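# Push the paper tray side guide against the stack

## Task

Push the tray's side guide inward until the paper stack sits squarely and flat against the tray wall facing the guide. The guide must end up latched in the closest notch, in contact or almost in contact with the stack over its whole length, without pinching it. The attempt fails if the guide is pressed very hard or moved very quickly, or if the stack is shoved sideways beyond the tray walls. The result has to stay in place on its own, not only because the robot holds it. Finally release everything and back the grippers away.

## Robot and tools

Robot: two arms, left_arm and right_arm, each with a parallel two-finger gripper. Shared scene frame: origin on the table surface midway between the arms, +x out over the table, +z up, left_arm on the +y side. The names say nothing about image sides. Bases may be tilted. Mounting plates and the metal frame behind the arms are fixed obstacles; a 'too close' warning counts a plate and its half of the frame as part of that arm.

Gripper axes: fingers point along the gripper's +z and open and close along its y. The reported position is the point between the pads when closed, about 2 cm short of the fingertips. Closing pushes the tips about 10 mm further along +z. Reported hand positions can be slightly wrong, more so at long reach.

execute_actions takes "actions": a list holding at most one item, or empty. An empty list only reads the state. An item with "rows" is a motion of up to 15 control steps of 1/30 s ("steps", default 15, max 15). Each row drives one step and the last row repeats if steps outnumber rows. An item with only "steps" (up to 300) is a wait, counted from the previous result, so thinking time eats into it. Optional "pictures" (boolean) turns camera images on or off; they come by default. A refused call does nothing.

Row layout: one flat list of 14 numbers, each in [-1, 1], covering both arms even if one is idle: left_arm dx, dy, dz, rx, ry, rz, opening, then right_arm in the same order. dx..rz are a target expressed as an offset in that gripper's own axes, measured from its pose in the latest result showing it (before any such result in a scene, or for later calls within one reply, from where it is when the action begins). Every row refers to that same base pose, not the preceding row. Scale: 1.0 equals 0.6 m of translation or 180 degrees; rx, ry, rz form one rotation vector. Opening is absolute, not an offset: +1 fully open (0.084 m), -1 closed. All-zero offsets are not a pause: they pull the arm back to its base pose. To keep an arm still, give the offset back to where it should be in the first call of a reply and zeros afterward.

move takes "target": one 14-number row with the same layout, scale and offset meaning, and optional "speed" in m/s (0.002 to 0.5, default 0.25; rotation capped at twice that in rad/s). Both grippers follow straight paths that finish together, lasting 0.5 to 10 s; longer ones are cut off at 10 s. Grippers turn the short way. Paths ignore obstacles and the other arm; grippers lag, drift and may overshoot speed near full reach. Opening is sent at the start. The result adds a 'move:' line: ending (done, off_target, moving, held, fault) and limits (paced = target clipped; held = some steps blocked, after which the arm may jump fast), plus each gripper's distance to its target.

wait takes "seconds" (0 to 10) and sends nothing new. zoom_image takes "camera" (cam_high, cam_left_wrist or cam_right_wrist) and "region" [x0, y0, x1, y1] in pixels of that camera's latest image, origin top-left, at most 504 by 504. show_instructions, no arguments, shows the reference images. finished_scene takes "scene", the current scene's number; it is final and reports success.

Control limits: each step the commanded pose is clipped to within 70 mm and 16 degrees of the measured pose, then solved by damped IK favouring position over orientation. After an action an arm continues only toward its last clipped pose, so far targets need several actions; check the result and the 'Hand target' line. Joints move at most 3.14 rad/s.

Results: a state line per arm with position (m), quaternion wxyz and velocities (m/s, rad/s) in the scene frame; grip_measured, the actual finger opening on the command scale; HELD marks steps not fully sent; 'pose unreachable' means the clearance check altered or blocked that arm's command. Cameras: cam_high, cam_left_wrist, cam_right_wrist, each 504x504; calibrations are given per camera.

Gripping: to hold something, command an opening clearly under grip_measured; further under squeezes harder (about 24 N per pad max). Fast closing can hit harder.

Cautions: push the guide slowly with a small target overshoot, since speed and overshoot raise contact force; pressing very hard or sliding fast ends the try. Don't shove the stack past the tray walls, knock anything off the table, or let arms collide. A joint torque overload stops that arm, backs it off and holds it 10 s. Holding loads heats motors: warnings from 65 °C, brakes at 80 °C. Loose objects may occasionally get nudged by something else. When done, open the gripper and withdraw so the guide stays latched by itself.

Each tool is called after "Emit:" as name([rows], argument=value, ...), one row to a line, values as JSON.

Reference images:

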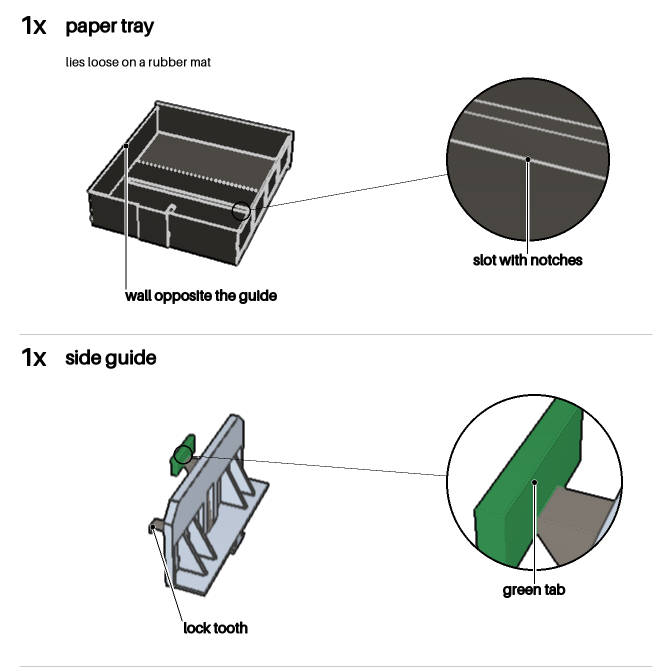

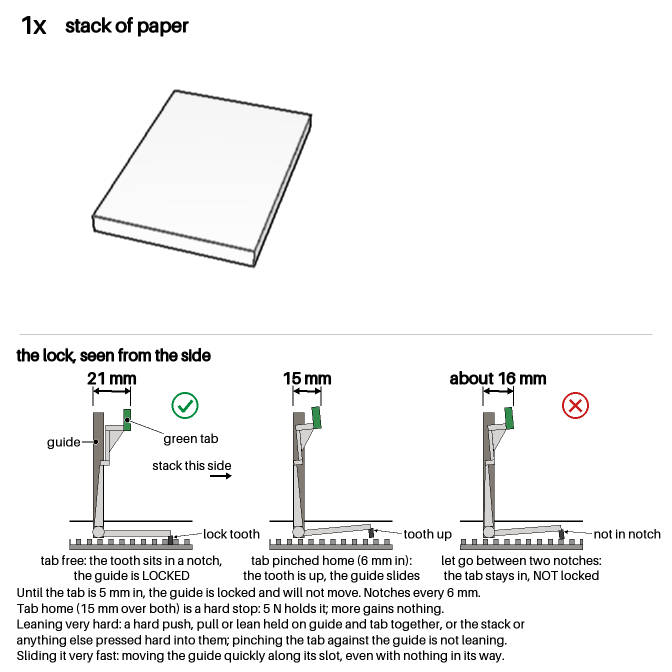

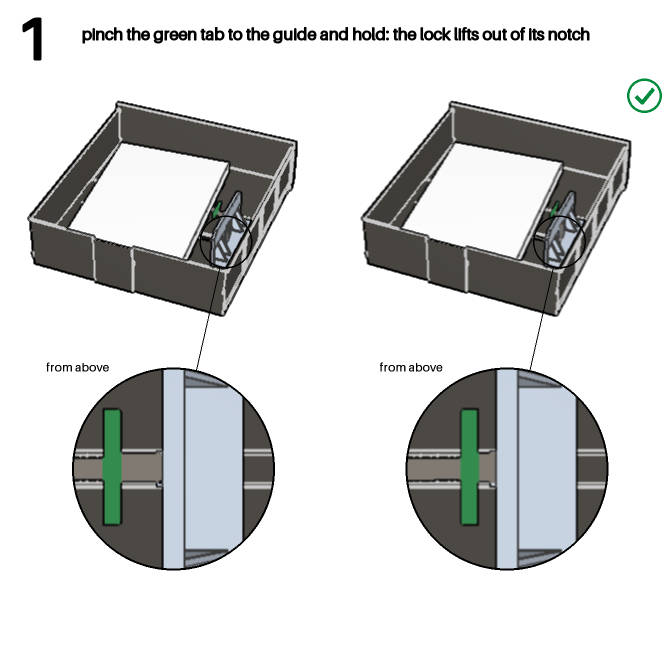

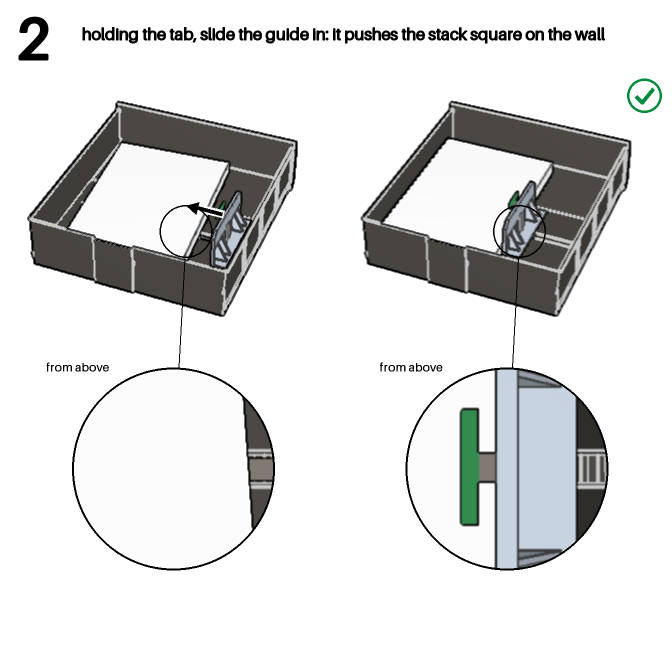

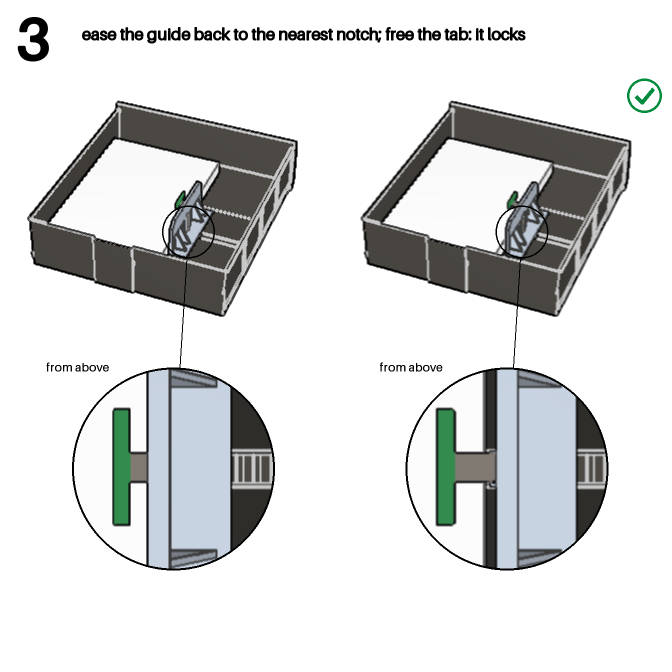

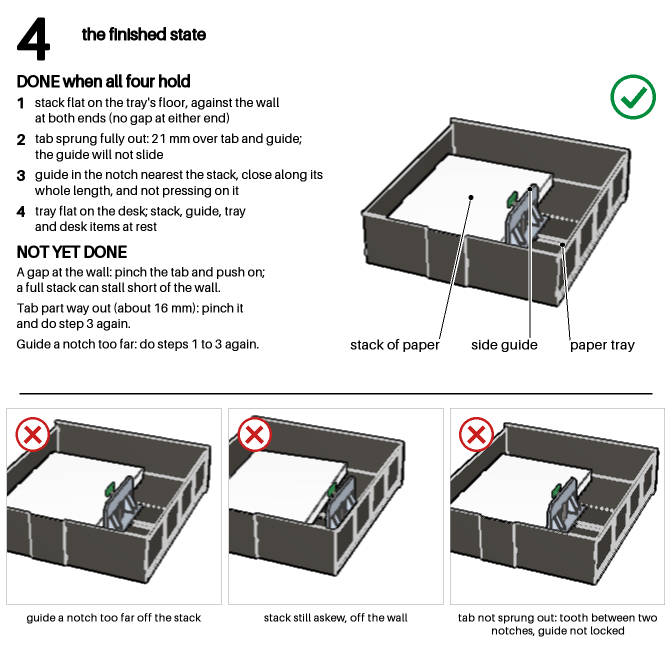

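## Session

Emit:
execute_actions(actions=[])

Emit:
zoom_image(camera="cam_high", region=[100,150,400,450])

Scene clock: 0.00 s of 4100.00 s.
left_arm: end_effector_position=(+0.1600, +0.2172, +0.1661) grip_measured=+1.00 end_effector_quat_wxyz=(-0.315, -0.298, +0.829, -0.353) end_effector_velocity=(-0.000, -0.000, -0.000) end_effector_angular_velocity=(+0.000, +0.001, -0.000) | right_arm: end_effector_position=(+0.4243, -0.3642, +0.1783) grip_measured=+1.00 end_effector_quat_wxyz=(+0.025, +0.923, +0.369, -0.105) end_effector_velocity=(+0.000, -0.000, +0.000) end_effector_angular_velocity=(-0.001, -0.001, +0.001)
Joint positions: left_arm=[-0.414 -0.708  1.054  0.278  0.265  1.207  2.838  0.084] | right_arm=[-0.168 -0.096  0.104  0.862 -0.5    0.963 -0.316  0.084]
Joint velocities: left_arm=[-0.  0. -0.  0.  0.  0. -0. -0.] | right_arm=[ 0.    -0.     0.     0.    -0.001  0.     0.    -0.   ]
Hand target (left_arm): +0.160, +0.217, +0.166; -0.315, -0.298, +0.829, -0.353
Hand target (right_arm): +0.424, -0.364, +0.178; +0.025, +0.923, +0.369, -0.105

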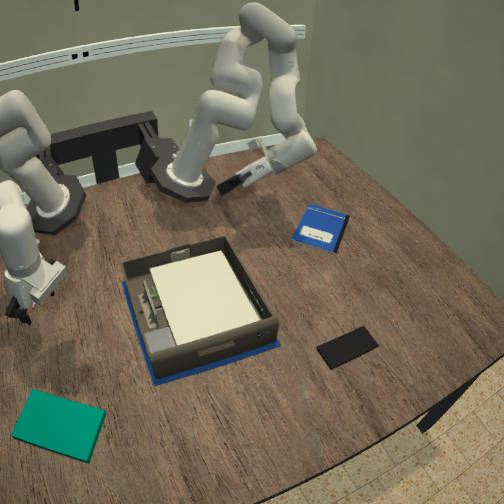

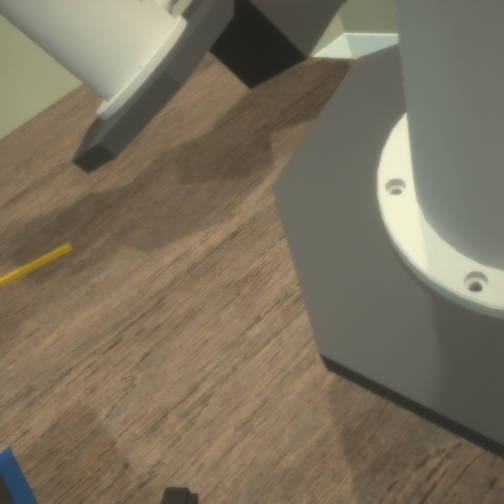

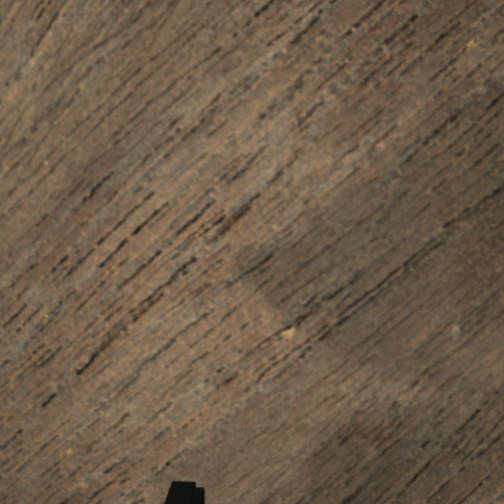

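Region (100, 150, 400, 450) of cam_high's 504x504 image, scaled by 1.680, with more detail than that image has.

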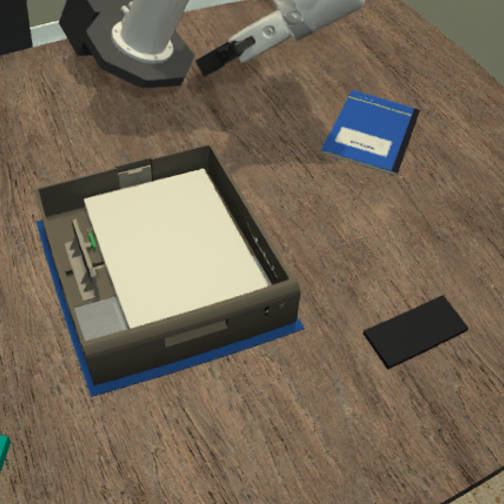

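Emit:
move(target=[0,0,0,0,0,0,1,0.138,-0.416,-0.088,0.016,0.069,0.241,0.2], speed=0.35)

Scene clock: 18.90 s of 4100.00 s.
left_arm: end_effector_position=(+0.1600, +0.2172, +0.1661) grip_measured=+1.00 end_effector_quat_wxyz=(-0.315, -0.298, +0.829, -0.353) end_effector_velocity=(-0.000, +0.000, -0.000) end_effector_angular_velocity=(-0.000, -0.001, -0.001) | right_arm: end_effector_position=(+0.3198, -0.1200, +0.2208) grip_measured=+0.19 end_effector_quat_wxyz=(-0.002, +1.000, +0.000, -0.001) end_effector_velocity=(-0.001, +0.002, +0.001) end_effector_angular_velocity=(-0.006, -0.005, -0.002)
Joint positions: left_arm=[-0.414 -0.708  1.054  0.278  0.265  1.207  2.838  0.084] | right_arm=[ 0.049 -0.133  0.507  0.672 -0.463  0.818  1.053  0.052]
Joint velocities: left_arm=[-0.     0.001  0.     0.     0.     0.     0.001  0.   ] | right_arm=[ 0.002  0.004  0.007  0.004 -0.01   0.006  0.017 -0.   ]
Hand target (left_arm): +0.160, +0.217, +0.166; -0.315, -0.298, +0.829, -0.353
Hand target (right_arm): +0.320, -0.120, +0.221; -0.002, +1.000, +0.001, -0.000
Off the commanded pose (left_arm): 0.000 m, 0 deg.
Off the commanded pose (right_arm): 0.001 m, 0 deg.
After step 90, 14.13 s passed at rest.
move: done
camera_calibration (this result's frames):
cam_left_wrist: T_world_to_cam=[[-0.713765, 0.587108, -0.381895, 0.0763212], [0.622273, 0.281356, -0.73049, 0.0237349], [-0.321428, -0.759041, -0.566163, 0.439066], [0, 0, 0, 1]] pos_world=[0.180834, 0.281782, 0.295068]
cam_right_wrist: T_world_to_cam=[[-0.0111587, -0.999784, -0.0175323, -0.0785319], [-0.999938, 0.0111592, 0.0000687456, 0.387542], [0.000126916, 0.0175319, -0.999846, 0.349946], [0, 0, 0, 1]] pos_world=[0.386597, -0.0889748, 0.348489]

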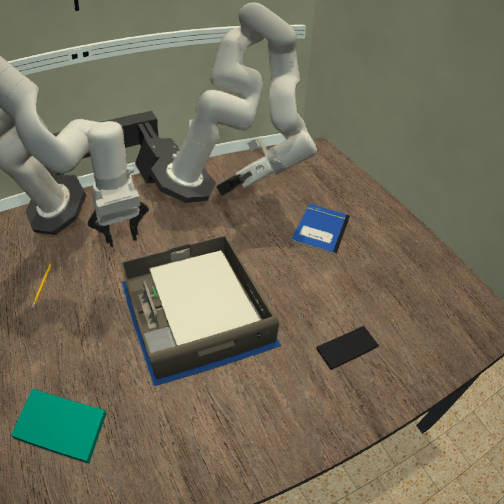

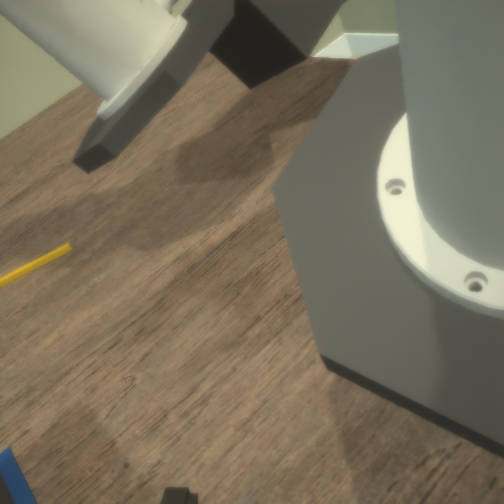

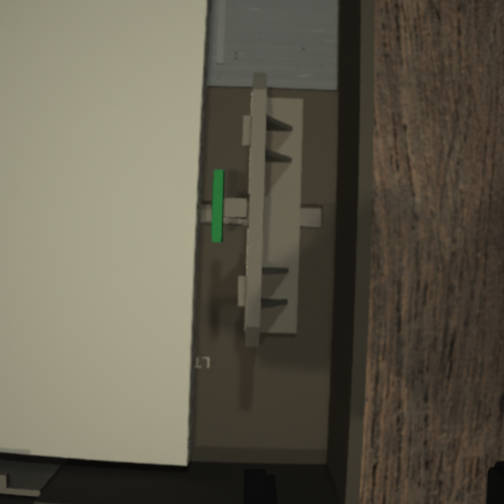

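Emit:
move(target=[0,0,0,0,0,0,1,0.142,-0.0667,0.135,0,0,0.0095,0])

Emit:
zoom_image(camera="cam_high", region=[100,210,300,380])

Scene clock: 31.53 s of 4100.00 s.
left_arm: end_effector_position=(+0.1600, +0.2172, +0.1661) grip_measured=+1.00 end_effector_quat_wxyz=(-0.315, -0.298, +0.829, -0.353) end_effector_velocity=(+0.000, +0.000, +0.000) end_effector_angular_velocity=(+0.000, -0.000, +0.001) | right_arm: end_effector_position=(+0.4047, -0.0799, +0.1396) grip_measured=-0.01 end_effector_quat_wxyz=(-0.002, +1.000, -0.015, -0.000) end_effector_velocity=(+0.000, -0.000, -0.003) end_effector_angular_velocity=(-0.002, +0.004, -0.001)
Joint positions: left_arm=[-0.414 -0.708  1.054  0.278  0.265  1.207  2.838  0.084] | right_arm=[ 0.013  0.325  0.437  0.995 -0.787  0.787  1.225  0.044]
Joint velocities: left_arm=[ 0.001 -0.001  0.     0.     0.    -0.    -0.001  0.   ] | right_arm=[ 0.001  0.009 -0.003  0.005 -0.002  0.001  0.001 -0.   ]
Hand target (left_arm): +0.160, +0.217, +0.166; -0.315, -0.298, +0.829, -0.353
Hand target (right_arm): +0.405, -0.080, +0.139; -0.002, +1.000, -0.015, -0.001
Off the commanded pose (left_arm): 0.000 m, 0 deg.
Off the commanded pose (right_arm): 0.000 m, 0 deg.
After step 90, 8.53 s passed at rest.
move: done
camera_calibration (this result's frames):
cam_left_wrist: T_world_to_cam=[[-0.713765, 0.587108, -0.381895, 0.0763212], [0.622273, 0.281356, -0.73049, 0.0237349], [-0.321428, -0.759041, -0.566164, 0.439066], [0, 0, 0, 1]] pos_world=[0.180834, 0.281782, 0.295068]
cam_right_wrist: T_world_to_cam=[[-0.0415846, -0.998981, -0.0175599, -0.0265852], [-0.999135, 0.0415922, -0.0000666632, 0.474113], [0.00079695, 0.0175419, -0.999846, 0.267792], [0, 0, 0, 1]] pos_world=[0.472384, -0.0509751, 0.267316]

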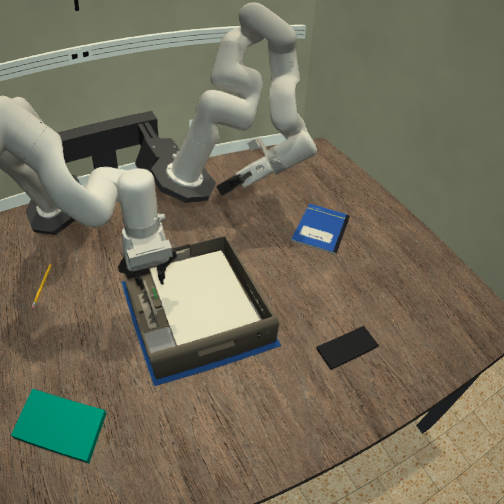

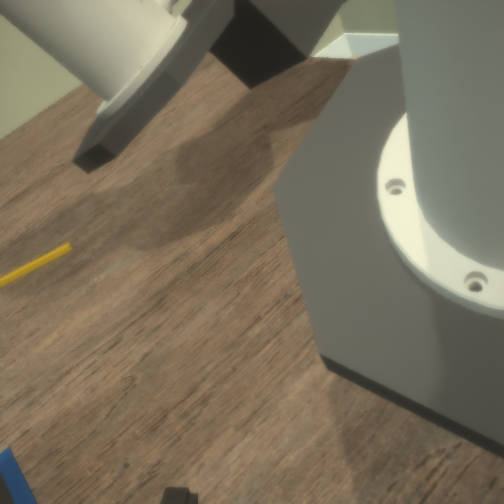

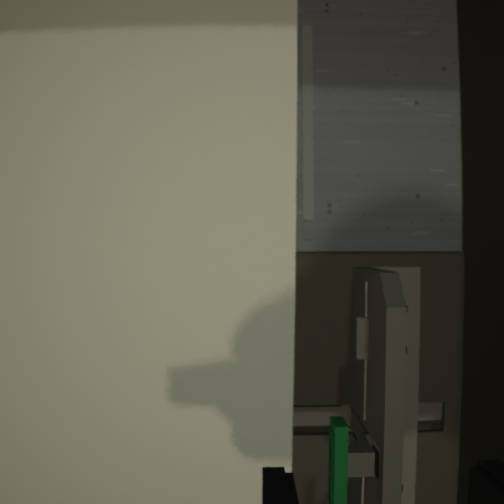

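Region (100, 210, 300, 380) of cam_high's 504x504 image, scaled by 2.520, with more detail than that image has; it fills the top 428 rows of this view, and the rest is white.

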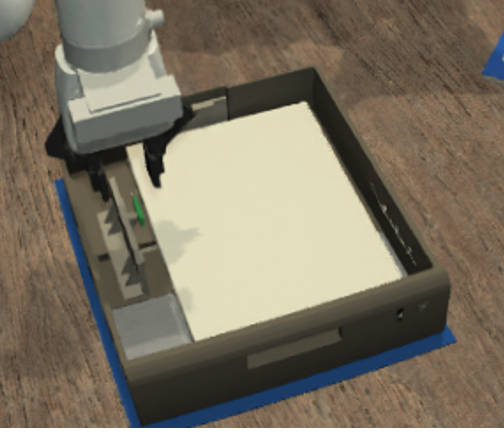

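Emit:
move(target=[0,0,0,0,0,0,1,0,0,0.058,0,0,0,0], speed=0.08)

Emit:
zoom_image(camera="cam_high", region=[110,240,210,330])

Scene clock: 41.10 s of 4100.00 s.
left_arm: end_effector_position=(+0.1600, +0.2172, +0.1661) grip_measured=+1.00 end_effector_quat_wxyz=(-0.315, -0.298, +0.829, -0.353) end_effector_velocity=(+0.000, -0.000, +0.000) end_effector_angular_velocity=(-0.001, -0.000, +0.001) | right_arm: end_effector_position=(+0.4047, -0.0798, +0.1052) grip_measured=-0.01 end_effector_quat_wxyz=(-0.002, +1.000, -0.015, -0.000) end_effector_velocity=(-0.000, +0.000, -0.002) end_effector_angular_velocity=(-0.000, -0.000, -0.000)
Joint positions: left_arm=[-0.414 -0.708  1.054  0.278  0.265  1.207  2.838  0.084] | right_arm=[ 0.016  0.404  0.396  1.005 -0.872  0.732  1.277  0.044]
Joint velocities: left_arm=[ 0.    -0.     0.    -0.    -0.001 -0.     0.001 -0.   ] | right_arm=[ 0.001  0.005 -0.003  0.001 -0.005 -0.003  0.004 -0.   ]
Hand target (left_arm): +0.160, +0.217, +0.166; -0.315, -0.298, +0.829, -0.353
Hand target (right_arm): +0.405, -0.080, +0.105; -0.002, +1.000, -0.015, -0.001
Off the commanded pose (left_arm): 0.000 m, 0 deg.
Off the commanded pose (right_arm): 0.000 m, 0 deg.
After step 90, 5.73 s passed at rest.
move: done
camera_calibration (this result's frames):
cam_left_wrist: T_world_to_cam=[[-0.713765, 0.587108, -0.381895, 0.0763211], [0.622273, 0.281356, -0.73049, 0.0237349], [-0.321428, -0.759041, -0.566163, 0.439066], [0, 0, 0, 1]] pos_world=[0.180834, 0.281783, 0.295068]
cam_right_wrist: T_world_to_cam=[[-0.0415151, -0.998977, -0.0179551, -0.0269797], [-0.999137, 0.0415301, -0.000464134, 0.474182], [0.00120934, 0.0179203, -0.999839, 0.233209], [0, 0, 0, 1]] pos_world=[0.47237, -0.0508241, 0.232907]

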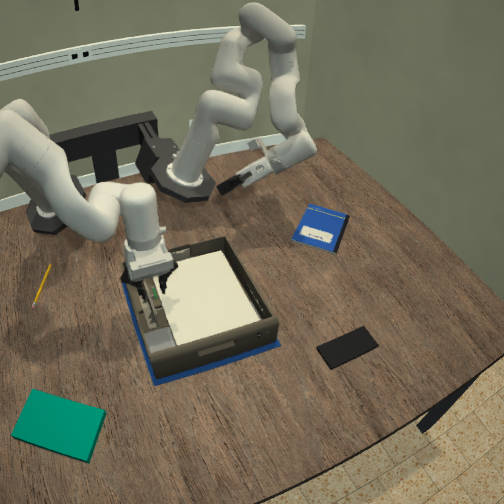

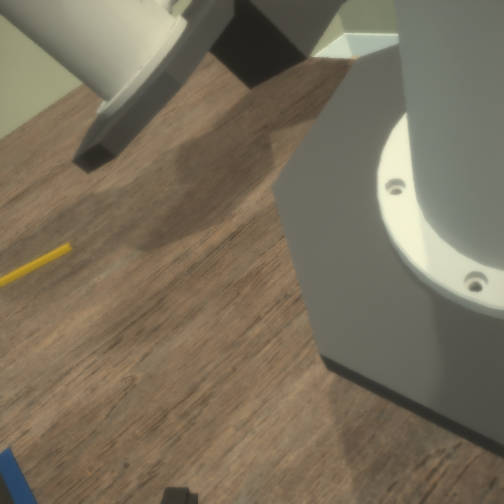

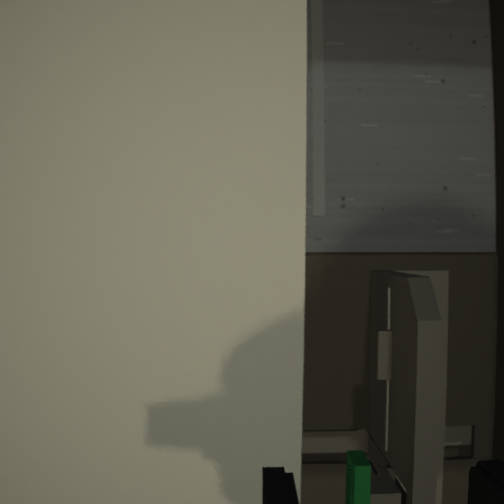

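Region (110, 240, 210, 330) of cam_high's 504x504 image, scaled by 5.040, with more detail than that image has; it fills the top 454 rows of this view, and the rest is white.

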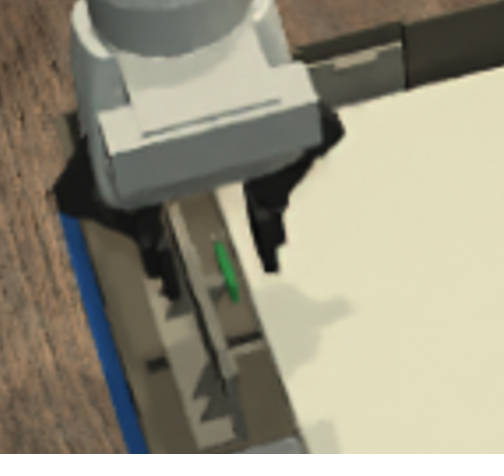

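Emit:
move(target=[0,0,0,0,0,0,1,0.004,0.007,0.022,0,0,0,-0.3], speed=0.04)

Emit:
zoom_image(camera="cam_high", region=[110,240,210,330])

Scene clock: 50.40 s of 4100.00 s.
left_arm: end_effector_position=(+0.1600, +0.2172, +0.1661) grip_measured=+1.00 end_effector_quat_wxyz=(-0.315, -0.298, +0.829, -0.353) end_effector_velocity=(+0.000, -0.000, -0.000) end_effector_angular_velocity=(+0.000, +0.001, +0.001) | right_arm: end_effector_position=(+0.4070, -0.0839, +0.0921) grip_measured=-0.32 end_effector_quat_wxyz=(-0.002, +1.000, -0.015, -0.000) end_effector_velocity=(+0.000, +0.002, -0.000) end_effector_angular_velocity=(+0.003, -0.002, +0.002)
Joint positions: left_arm=[-0.414 -0.708  1.054  0.278  0.265  1.207  2.838  0.084] | right_arm=[ 0.01   0.429  0.377  1.009 -0.902  0.71   1.285  0.03 ]
Joint velocities: left_arm=[-0.     0.001  0.     0.    -0.001 -0.    -0.001  0.   ] | right_arm=[ 0.001  0.002  0.     0.001 -0.003 -0.003  0.002 -0.   ]
Hand target (left_arm): +0.160, +0.217, +0.166; -0.315, -0.298, +0.829, -0.353
Hand target (right_arm): +0.407, -0.084, +0.092; -0.002, +1.000, -0.015, -0.000
Off the commanded pose (left_arm): 0.000 m, 0 deg.
Off the commanded pose (right_arm): 0.000 m, 0 deg.
After step 90, 5.53 s passed at rest.
move: done
camera_calibration (this result's frames):
cam_left_wrist: T_world_to_cam=[[-0.713765, 0.587108, -0.381895, 0.076321], [0.622273, 0.281356, -0.73049, 0.0237351], [-0.321428, -0.759041, -0.566163, 0.439066], [0, 0, 0, 1]] pos_world=[0.180834, 0.281782, 0.295068]
cam_right_wrist: T_world_to_cam=[[-0.0414615, -0.998978, -0.0179911, -0.031316], [-0.999139, 0.0414781, -0.000546544, 0.476609], [0.00129222, 0.017953, -0.999838, 0.220185], [0, 0, 0, 1]] pos_world=[0.474615, -0.0550058, 0.219847]

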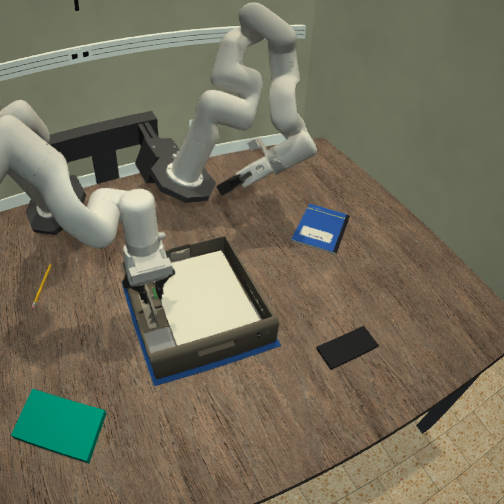

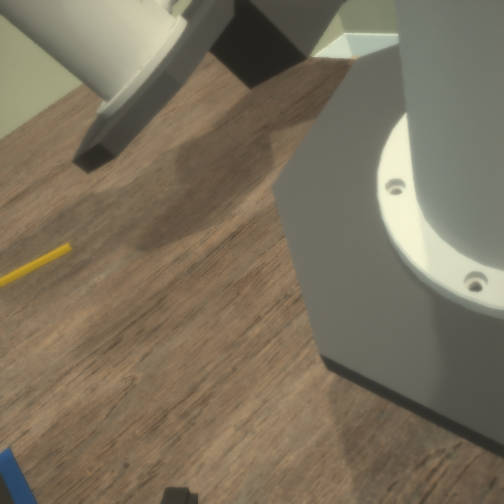

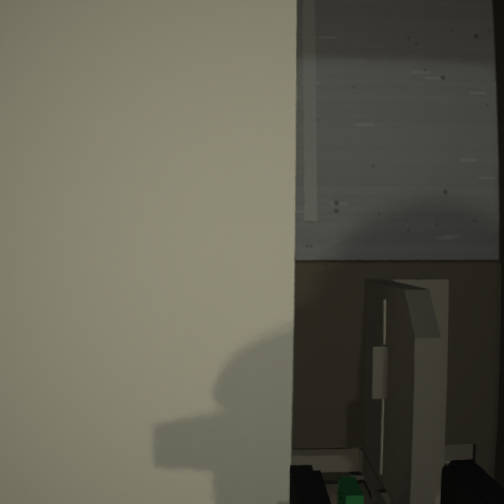

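Region (110, 240, 210, 330) of cam_high's 504x504 image, scaled by 5.040, with more detail than that image has; it fills the top 454 rows of this view, and the rest is white.

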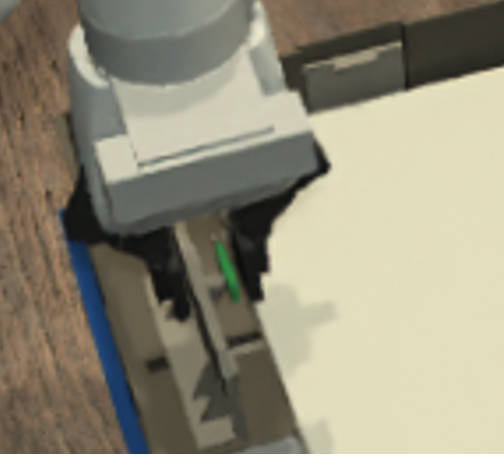

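Emit:
move(target=[0,0,0,0,0,0,1,0,0,0.008,0,0,0,-0.4], speed=0.03)

Emit:
move(target=[0,0,0,0,0,0,1,0,0,0,0,0,0,-0.75])

Emit:
zoom_image(camera="cam_high", region=[110,220,290,380])

Scene clock: 56.23 s of 4100.00 s.
left_arm: end_effector_position=(+0.1600, +0.2172, +0.1661) grip_measured=+1.00 end_effector_quat_wxyz=(-0.315, -0.298, +0.829, -0.353) end_effector_velocity=(+0.000, -0.000, +0.000) end_effector_angular_velocity=(-0.001, +0.001, +0.001) | right_arm: end_effector_position=(+0.4069, -0.0840, +0.0874) grip_measured=-0.42 end_effector_quat_wxyz=(-0.002, +1.000, -0.015, -0.000) end_effector_velocity=(+0.001, +0.001, -0.000) end_effector_angular_velocity=(+0.004, -0.003, +0.001)
Joint positions: left_arm=[-0.414 -0.708  1.054  0.278  0.265  1.207  2.838  0.084] | right_arm=[ 0.011  0.441  0.371  1.012 -0.913  0.703  1.292  0.026]
Joint velocities: left_arm=[ 0.001  0.001 -0.     0.    -0.001 -0.     0.     0.   ] | right_arm=[ 0.001  0.002 -0.001  0.002 -0.004 -0.005  0.002  0.   ]
Hand target (left_arm): +0.160, +0.217, +0.166; -0.315, -0.298, +0.829, -0.353
Hand target (right_arm): +0.407, -0.084, +0.087; -0.002, +1.000, -0.015, -0.000
Off the commanded pose (left_arm): 0.000 m, 0 deg.
Off the commanded pose (right_arm): 0.000 m, 0 deg.
After step 90, 2.13 s passed at rest.
move: done
camera_calibration (this result's frames):
cam_left_wrist: T_world_to_cam=[[-0.713765, 0.587108, -0.381895, 0.0763211], [0.622273, 0.281356, -0.73049, 0.0237351], [-0.321428, -0.759041, -0.566163, 0.439066], [0, 0, 0, 1]] pos_world=[0.180834, 0.281782, 0.295068]
cam_right_wrist: T_world_to_cam=[[-0.0414747, -0.998979, -0.0179328, -0.0314237], [-0.999139, 0.0414896, -0.000459592, 0.476569], [0.00120315, 0.0178983, -0.999839, 0.21547], [0, 0, 0, 1]] pos_world=[0.474596, -0.0550208, 0.215091]

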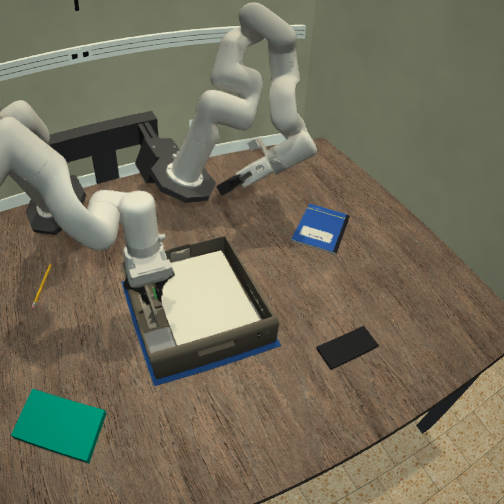

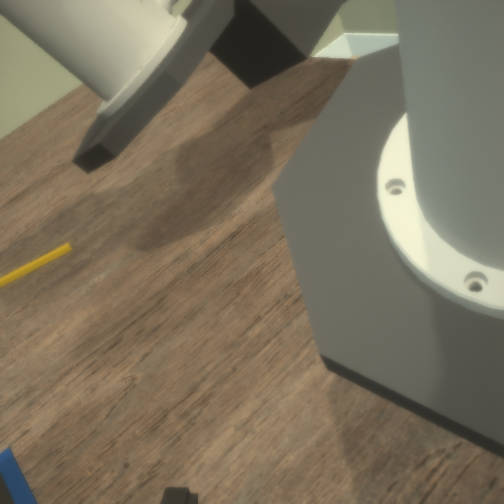

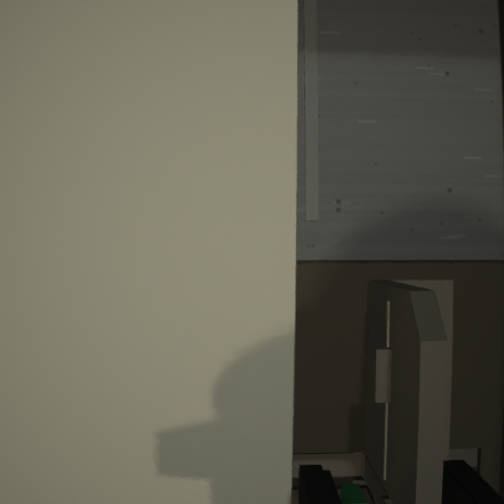

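Scene clock: 56.73 s of 4100.00 s.
left_arm: end_effector_position=(+0.1600, +0.2172, +0.1661) grip_measured=+1.00 end_effector_quat_wxyz=(-0.315, -0.298, +0.829, -0.353) end_effector_velocity=(+0.000, -0.000, +0.000) end_effector_angular_velocity=(-0.001, +0.000, -0.001) | right_arm: end_effector_position=(+0.4070, -0.0840, +0.0874) grip_measured=-0.66 end_effector_quat_wxyz=(-0.002, +1.000, -0.015, -0.000) end_effector_velocity=(-0.000, -0.000, +0.000) end_effector_angular_velocity=(-0.001, +0.000, -0.000)
Joint positions: left_arm=[-0.414 -0.708  1.054  0.278  0.265  1.207  2.838  0.084] | right_arm=[ 0.011  0.441  0.371  1.012 -0.913  0.702  1.292  0.015]
Joint velocities: left_arm=[-0.001 -0.    -0.    -0.    -0.001  0.001 -0.    -0.   ] | right_arm=[ 0.    -0.001 -0.    -0.001  0.001  0.001 -0.     0.   ]
Hand target (left_arm): +0.160, +0.217, +0.166; -0.315, -0.298, +0.829, -0.353
Hand target (right_arm): +0.407, -0.084, +0.087; -0.002, +1.000, -0.015, -0.000
Off the commanded pose (left_arm): 0.000 m, 0 deg.
Off the commanded pose (right_arm): 0.000 m, 0 deg.
move: done
camera_calibration (this result's frames):
cam_left_wrist: T_world_to_cam=[[-0.713765, 0.587108, -0.381895, 0.0763211], [0.622273, 0.281356, -0.73049, 0.023735], [-0.321428, -0.759041, -0.566163, 0.439066], [0, 0, 0, 1]] pos_world=[0.180834, 0.281782, 0.295068]
cam_right_wrist: T_world_to_cam=[[-0.0416784, -0.998968, -0.018062, -0.0313382], [-0.99913, 0.0416946, -0.000522293, 0.47669], [0.00127484, 0.0180245, -0.999837, 0.215417], [0, 0, 0, 1]] pos_world=[0.474695, -0.055064, 0.215065]

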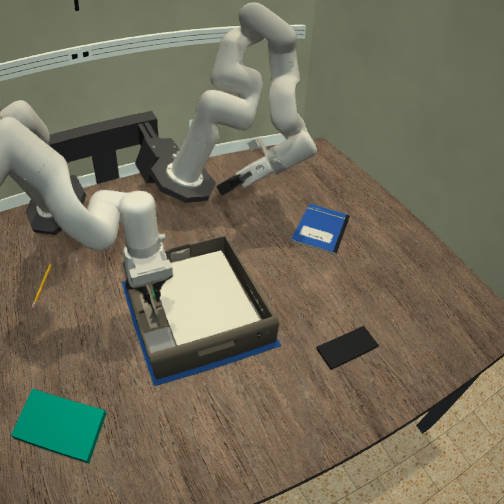

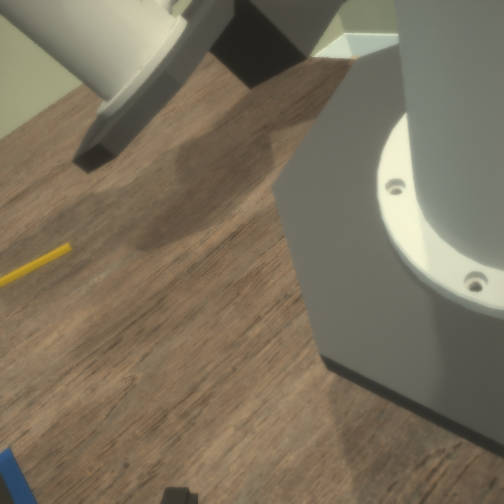

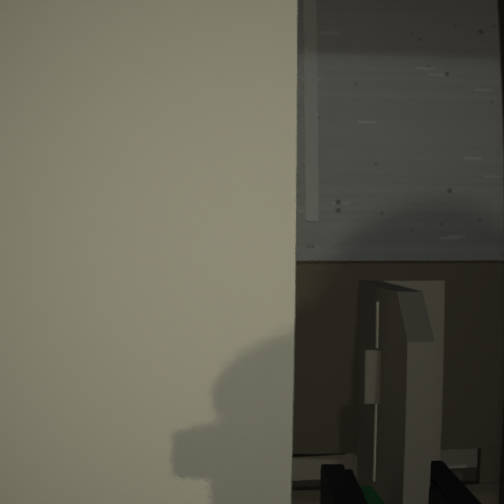

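Region (110, 220, 290, 380) of cam_high's 504x504 image, scaled by 2.800, with more detail than that image has.

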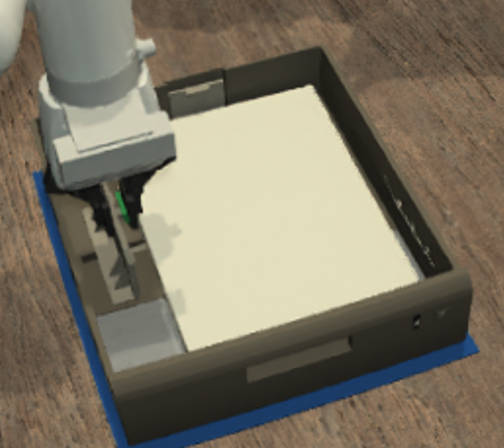

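Emit:
move(target=[0,0,0,0,0,0,1,0,-0.033,0,0,0,0,-0.75], speed=0.01)

Emit:
zoom_image(camera="cam_high", region=[130,220,290,380])

Scene clock: 66.03 s of 4100.00 s.
left_arm: end_effector_position=(+0.1600, +0.2172, +0.1661) grip_measured=+1.00 end_effector_quat_wxyz=(-0.315, -0.298, +0.829, -0.353) end_effector_velocity=(+0.000, +0.000, -0.000) end_effector_angular_velocity=(+0.000, -0.000, +0.001) | right_arm: end_effector_position=(+0.4075, -0.0642, +0.0874) grip_measured=-0.66 end_effector_quat_wxyz=(-0.002, +1.000, -0.015, -0.000) end_effector_velocity=(+0.000, +0.001, -0.000) end_effector_angular_velocity=(-0.001, +0.000, -0.000)
Joint positions: left_arm=[-0.414 -0.708  1.054  0.278  0.265  1.207  2.838  0.084] | right_arm=[ 0.046  0.484  0.375  1.062 -0.914  0.729  1.317  0.015]
Joint velocities: left_arm=[ 0.    -0.    -0.    -0.     0.    -0.    -0.001 -0.   ] | right_arm=[ 0.002  0.003 -0.     0.003 -0.001  0.002  0.002  0.   ]
Hand target (left_arm): +0.160, +0.217, +0.166; -0.315, -0.298, +0.829, -0.353
Hand target (right_arm): +0.408, -0.064, +0.087; -0.002, +1.000, -0.015, -0.000
Off the commanded pose (left_arm): 0.000 m, 0 deg.
Off the commanded pose (right_arm): 0.000 m, 0 deg.
After step 90, 4.10 s passed at rest.
move: done
camera_calibration (this result's frames):
cam_left_wrist: T_world_to_cam=[[-0.713765, 0.587108, -0.381895, 0.076321], [0.622273, 0.281356, -0.73049, 0.023735], [-0.321428, -0.759041, -0.566163, 0.439066], [0, 0, 0, 1]] pos_world=[0.180834, 0.281782, 0.295068]
cam_right_wrist: T_world_to_cam=[[-0.0416189, -0.998965, -0.0183447, -0.0115305], [-0.999133, 0.0416333, -0.000401499, 0.476307], [0.00116483, 0.0183121, -0.999832, 0.21521], [0, 0, 0, 1]] pos_world=[0.475163, -0.0352897, 0.215153]

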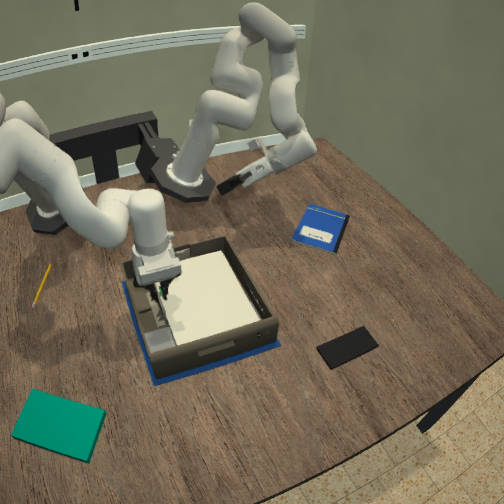

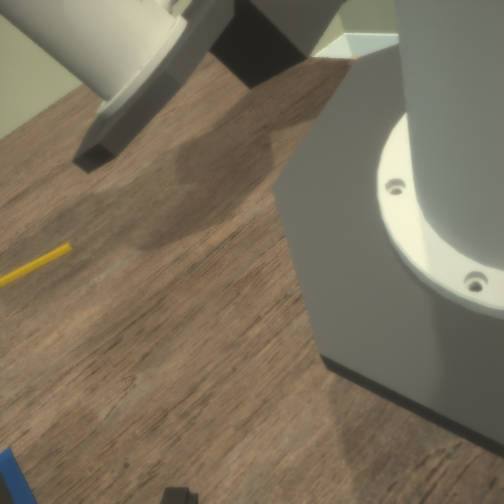

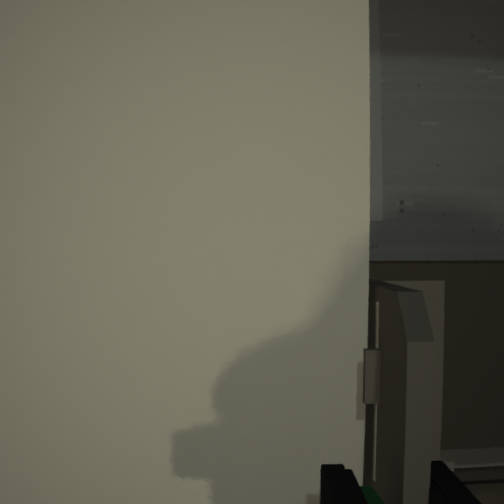

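Region (130, 220, 290, 380) of cam_high's 504x504 image, scaled by 3.150, with more detail than that image has.

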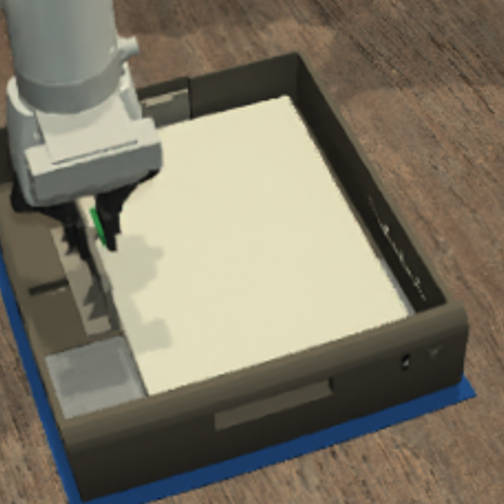

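Emit:
move(target=[-0.15,-0.485,-0.243,-0.239,-0.213,0.201,1,0,-0.005,0,0,0,0,-0.75], speed=0.25)

Scene clock: 79.80 s of 4100.00 s.
left_arm: end_effector_position=(+0.4701, +0.1876, +0.2963) grip_measured=+1.00 end_effector_quat_wxyz=(-0.001, -0.000, +1.000, +0.001) end_effector_velocity=(+0.002, -0.002, +0.001) end_effector_angular_velocity=(+0.003, -0.005, -0.005) | right_arm: end_effector_position=(+0.4076, -0.0612, +0.0874) grip_measured=-0.66 end_effector_quat_wxyz=(-0.002, +1.000, -0.015, -0.000) end_effector_velocity=(+0.000, -0.000, -0.000) end_effector_angular_velocity=(-0.001, -0.000, +0.001)
Joint positions: left_arm=[-0.89  -0.194  0.43   0.94   0.537  1.118  2.615  0.084] | right_arm=[ 0.051  0.491  0.376  1.069 -0.914  0.733  1.32   0.015]
Joint velocities: left_arm=[-0.003  0.005 -0.002  0.006  0.002 -0.     0.001 -0.   ] | right_arm=[ 0.     0.001 -0.     0.001 -0.002  0.001 -0.     0.   ]
Hand target (left_arm): +0.470, +0.187, +0.296; -0.001, -0.000, +1.000, +0.001
Hand target (right_arm): +0.408, -0.061, +0.087; -0.002, +1.000, -0.015, -0.000
Off the commanded pose (left_arm): 0.000 m, 0 deg.
Off the commanded pose (right_arm): 0.000 m, 0 deg.
After step 90, 7.90 s passed at rest.
move: done
camera_calibration (this result's frames):
cam_left_wrist: T_world_to_cam=[[-0.00695556, 0.9997, 0.0234876, -0.164995], [0.99996, 0.00682133, 0.00579006, -0.409995], [0.0056281, 0.023527, -0.999707, 0.417938], [0, 0, 0, 1]] pos_world=[0.406478, 0.157909, 0.424065]
cam_right_wrist: T_world_to_cam=[[-0.0417006, -0.998962, -0.0183306, -0.00852923], [-0.999129, 0.0417149, -0.000394929, 0.476293], [0.00115918, 0.0182982, -0.999832, 0.21515], [0, 0, 0, 1]] pos_world=[0.475273, -0.0323257, 0.215146]

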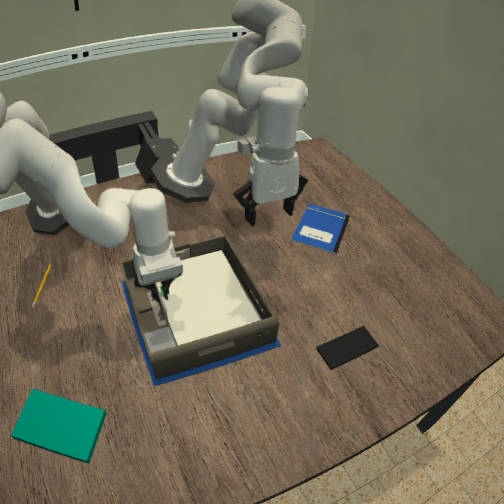

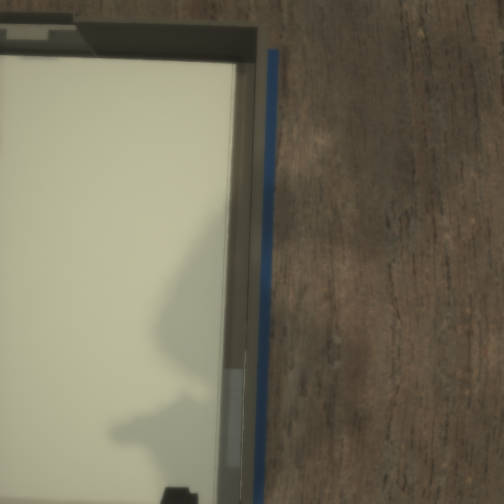

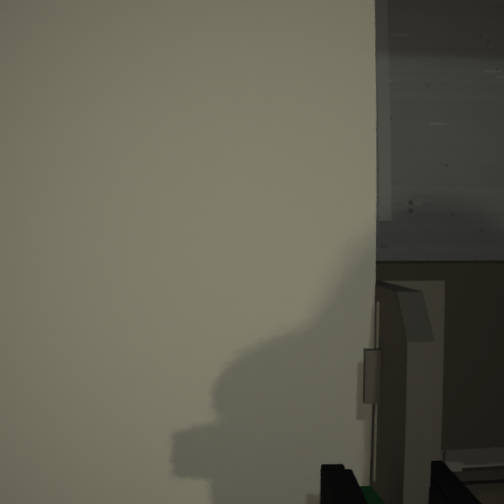

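Emit:
move(target=[0,-0.033,0,0,0,0,1,0,-0.017,0,0,0,0,-0.75], speed=0.01)

Emit:
zoom_image(camera="cam_left_wrist", region=[200,0,350,504])

Scene clock: 86.90 s of 4100.00 s.
left_arm: end_effector_position=(+0.4702, +0.1678, +0.2963) grip_measured=+1.00 end_effector_quat_wxyz=(-0.001, -0.000, +1.000, +0.001) end_effector_velocity=(+0.000, -0.001, +0.000) end_effector_angular_velocity=(-0.001, +0.000, +0.003) | right_arm: end_effector_position=(+0.4078, -0.0510, +0.0875) grip_measured=-0.66 end_effector_quat_wxyz=(-0.002, +1.000, -0.015, -0.000) end_effector_velocity=(-0.001, +0.001, +0.000) end_effector_angular_velocity=(+0.000, +0.001, -0.000)
Joint positions: left_arm=[-0.907 -0.164  0.412  0.947  0.524  1.112  2.581  0.084] | right_arm=[ 0.069  0.513  0.378  1.096 -0.915  0.747  1.331  0.015]
Joint velocities: left_arm=[-0.     0.001 -0.     0.001 -0.002 -0.001 -0.002 -0.   ] | right_arm=[0.002 0.001 0.    0.001 0.001 0.001 0.001 0.   ]
Hand target (left_arm): +0.470, +0.168, +0.296; -0.001, -0.000, +1.000, +0.001
Hand target (right_arm): +0.408, -0.051, +0.087; -0.002, +1.000, -0.015, -0.000
Off the commanded pose (left_arm): 0.000 m, 0 deg.
Off the commanded pose (right_arm): 0.000 m, 0 deg.
After step 90, 1.93 s passed at rest.
move: done
camera_calibration (this result's frames):
cam_left_wrist: T_world_to_cam=[[-0.00685296, 0.9997, 0.023502, -0.145306], [0.999961, 0.00671825, 0.00580581, -0.409896], [0.00564618, 0.0235409, -0.999707, 0.418347], [0, 0, 0, 1]] pos_world=[0.406522, 0.138168, 0.424019]
cam_right_wrist: T_world_to_cam=[[-0.0416584, -0.99896, -0.0185109, 0.0016871], [-0.999131, 0.0416718, -0.000337316, 0.476096], [0.00110835, 0.0184808, -0.999829, 0.215037], [0, 0, 0, 1]] pos_world=[0.475515, -0.0221285, 0.215192]

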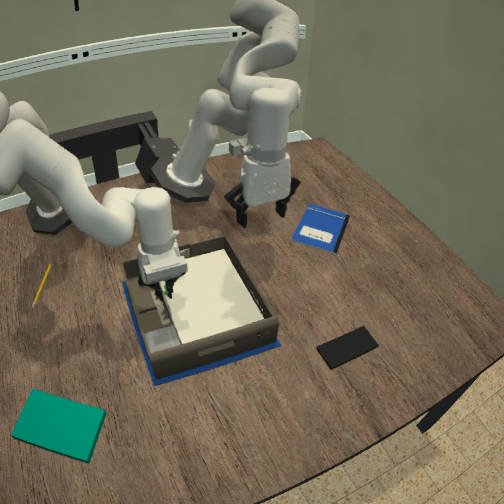

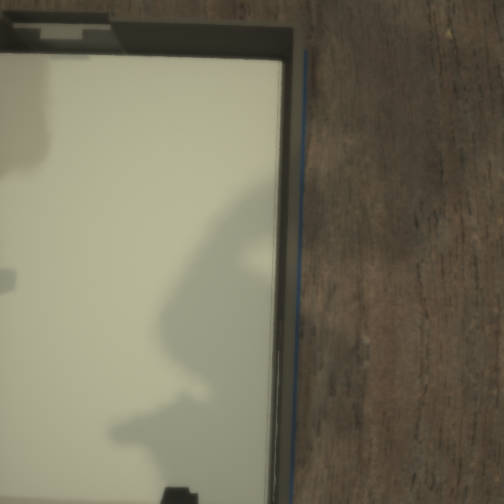

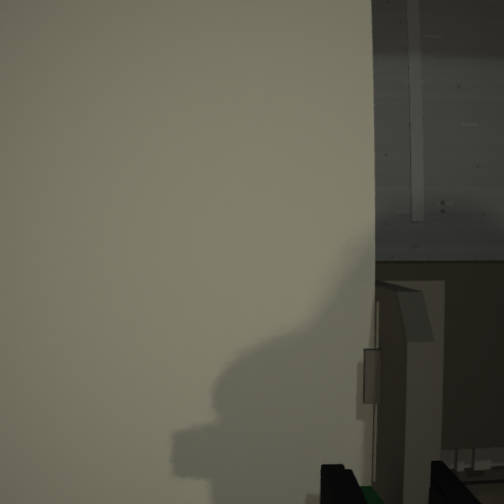

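Region (200, 0, 350, 504) of cam_left_wrist's 504x504 image, scaled by 1.000; it fills the left 150 columns of this view, and the rest is white.

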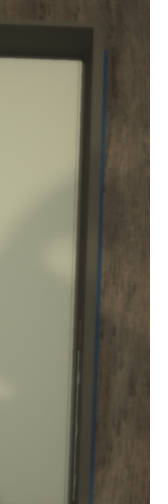

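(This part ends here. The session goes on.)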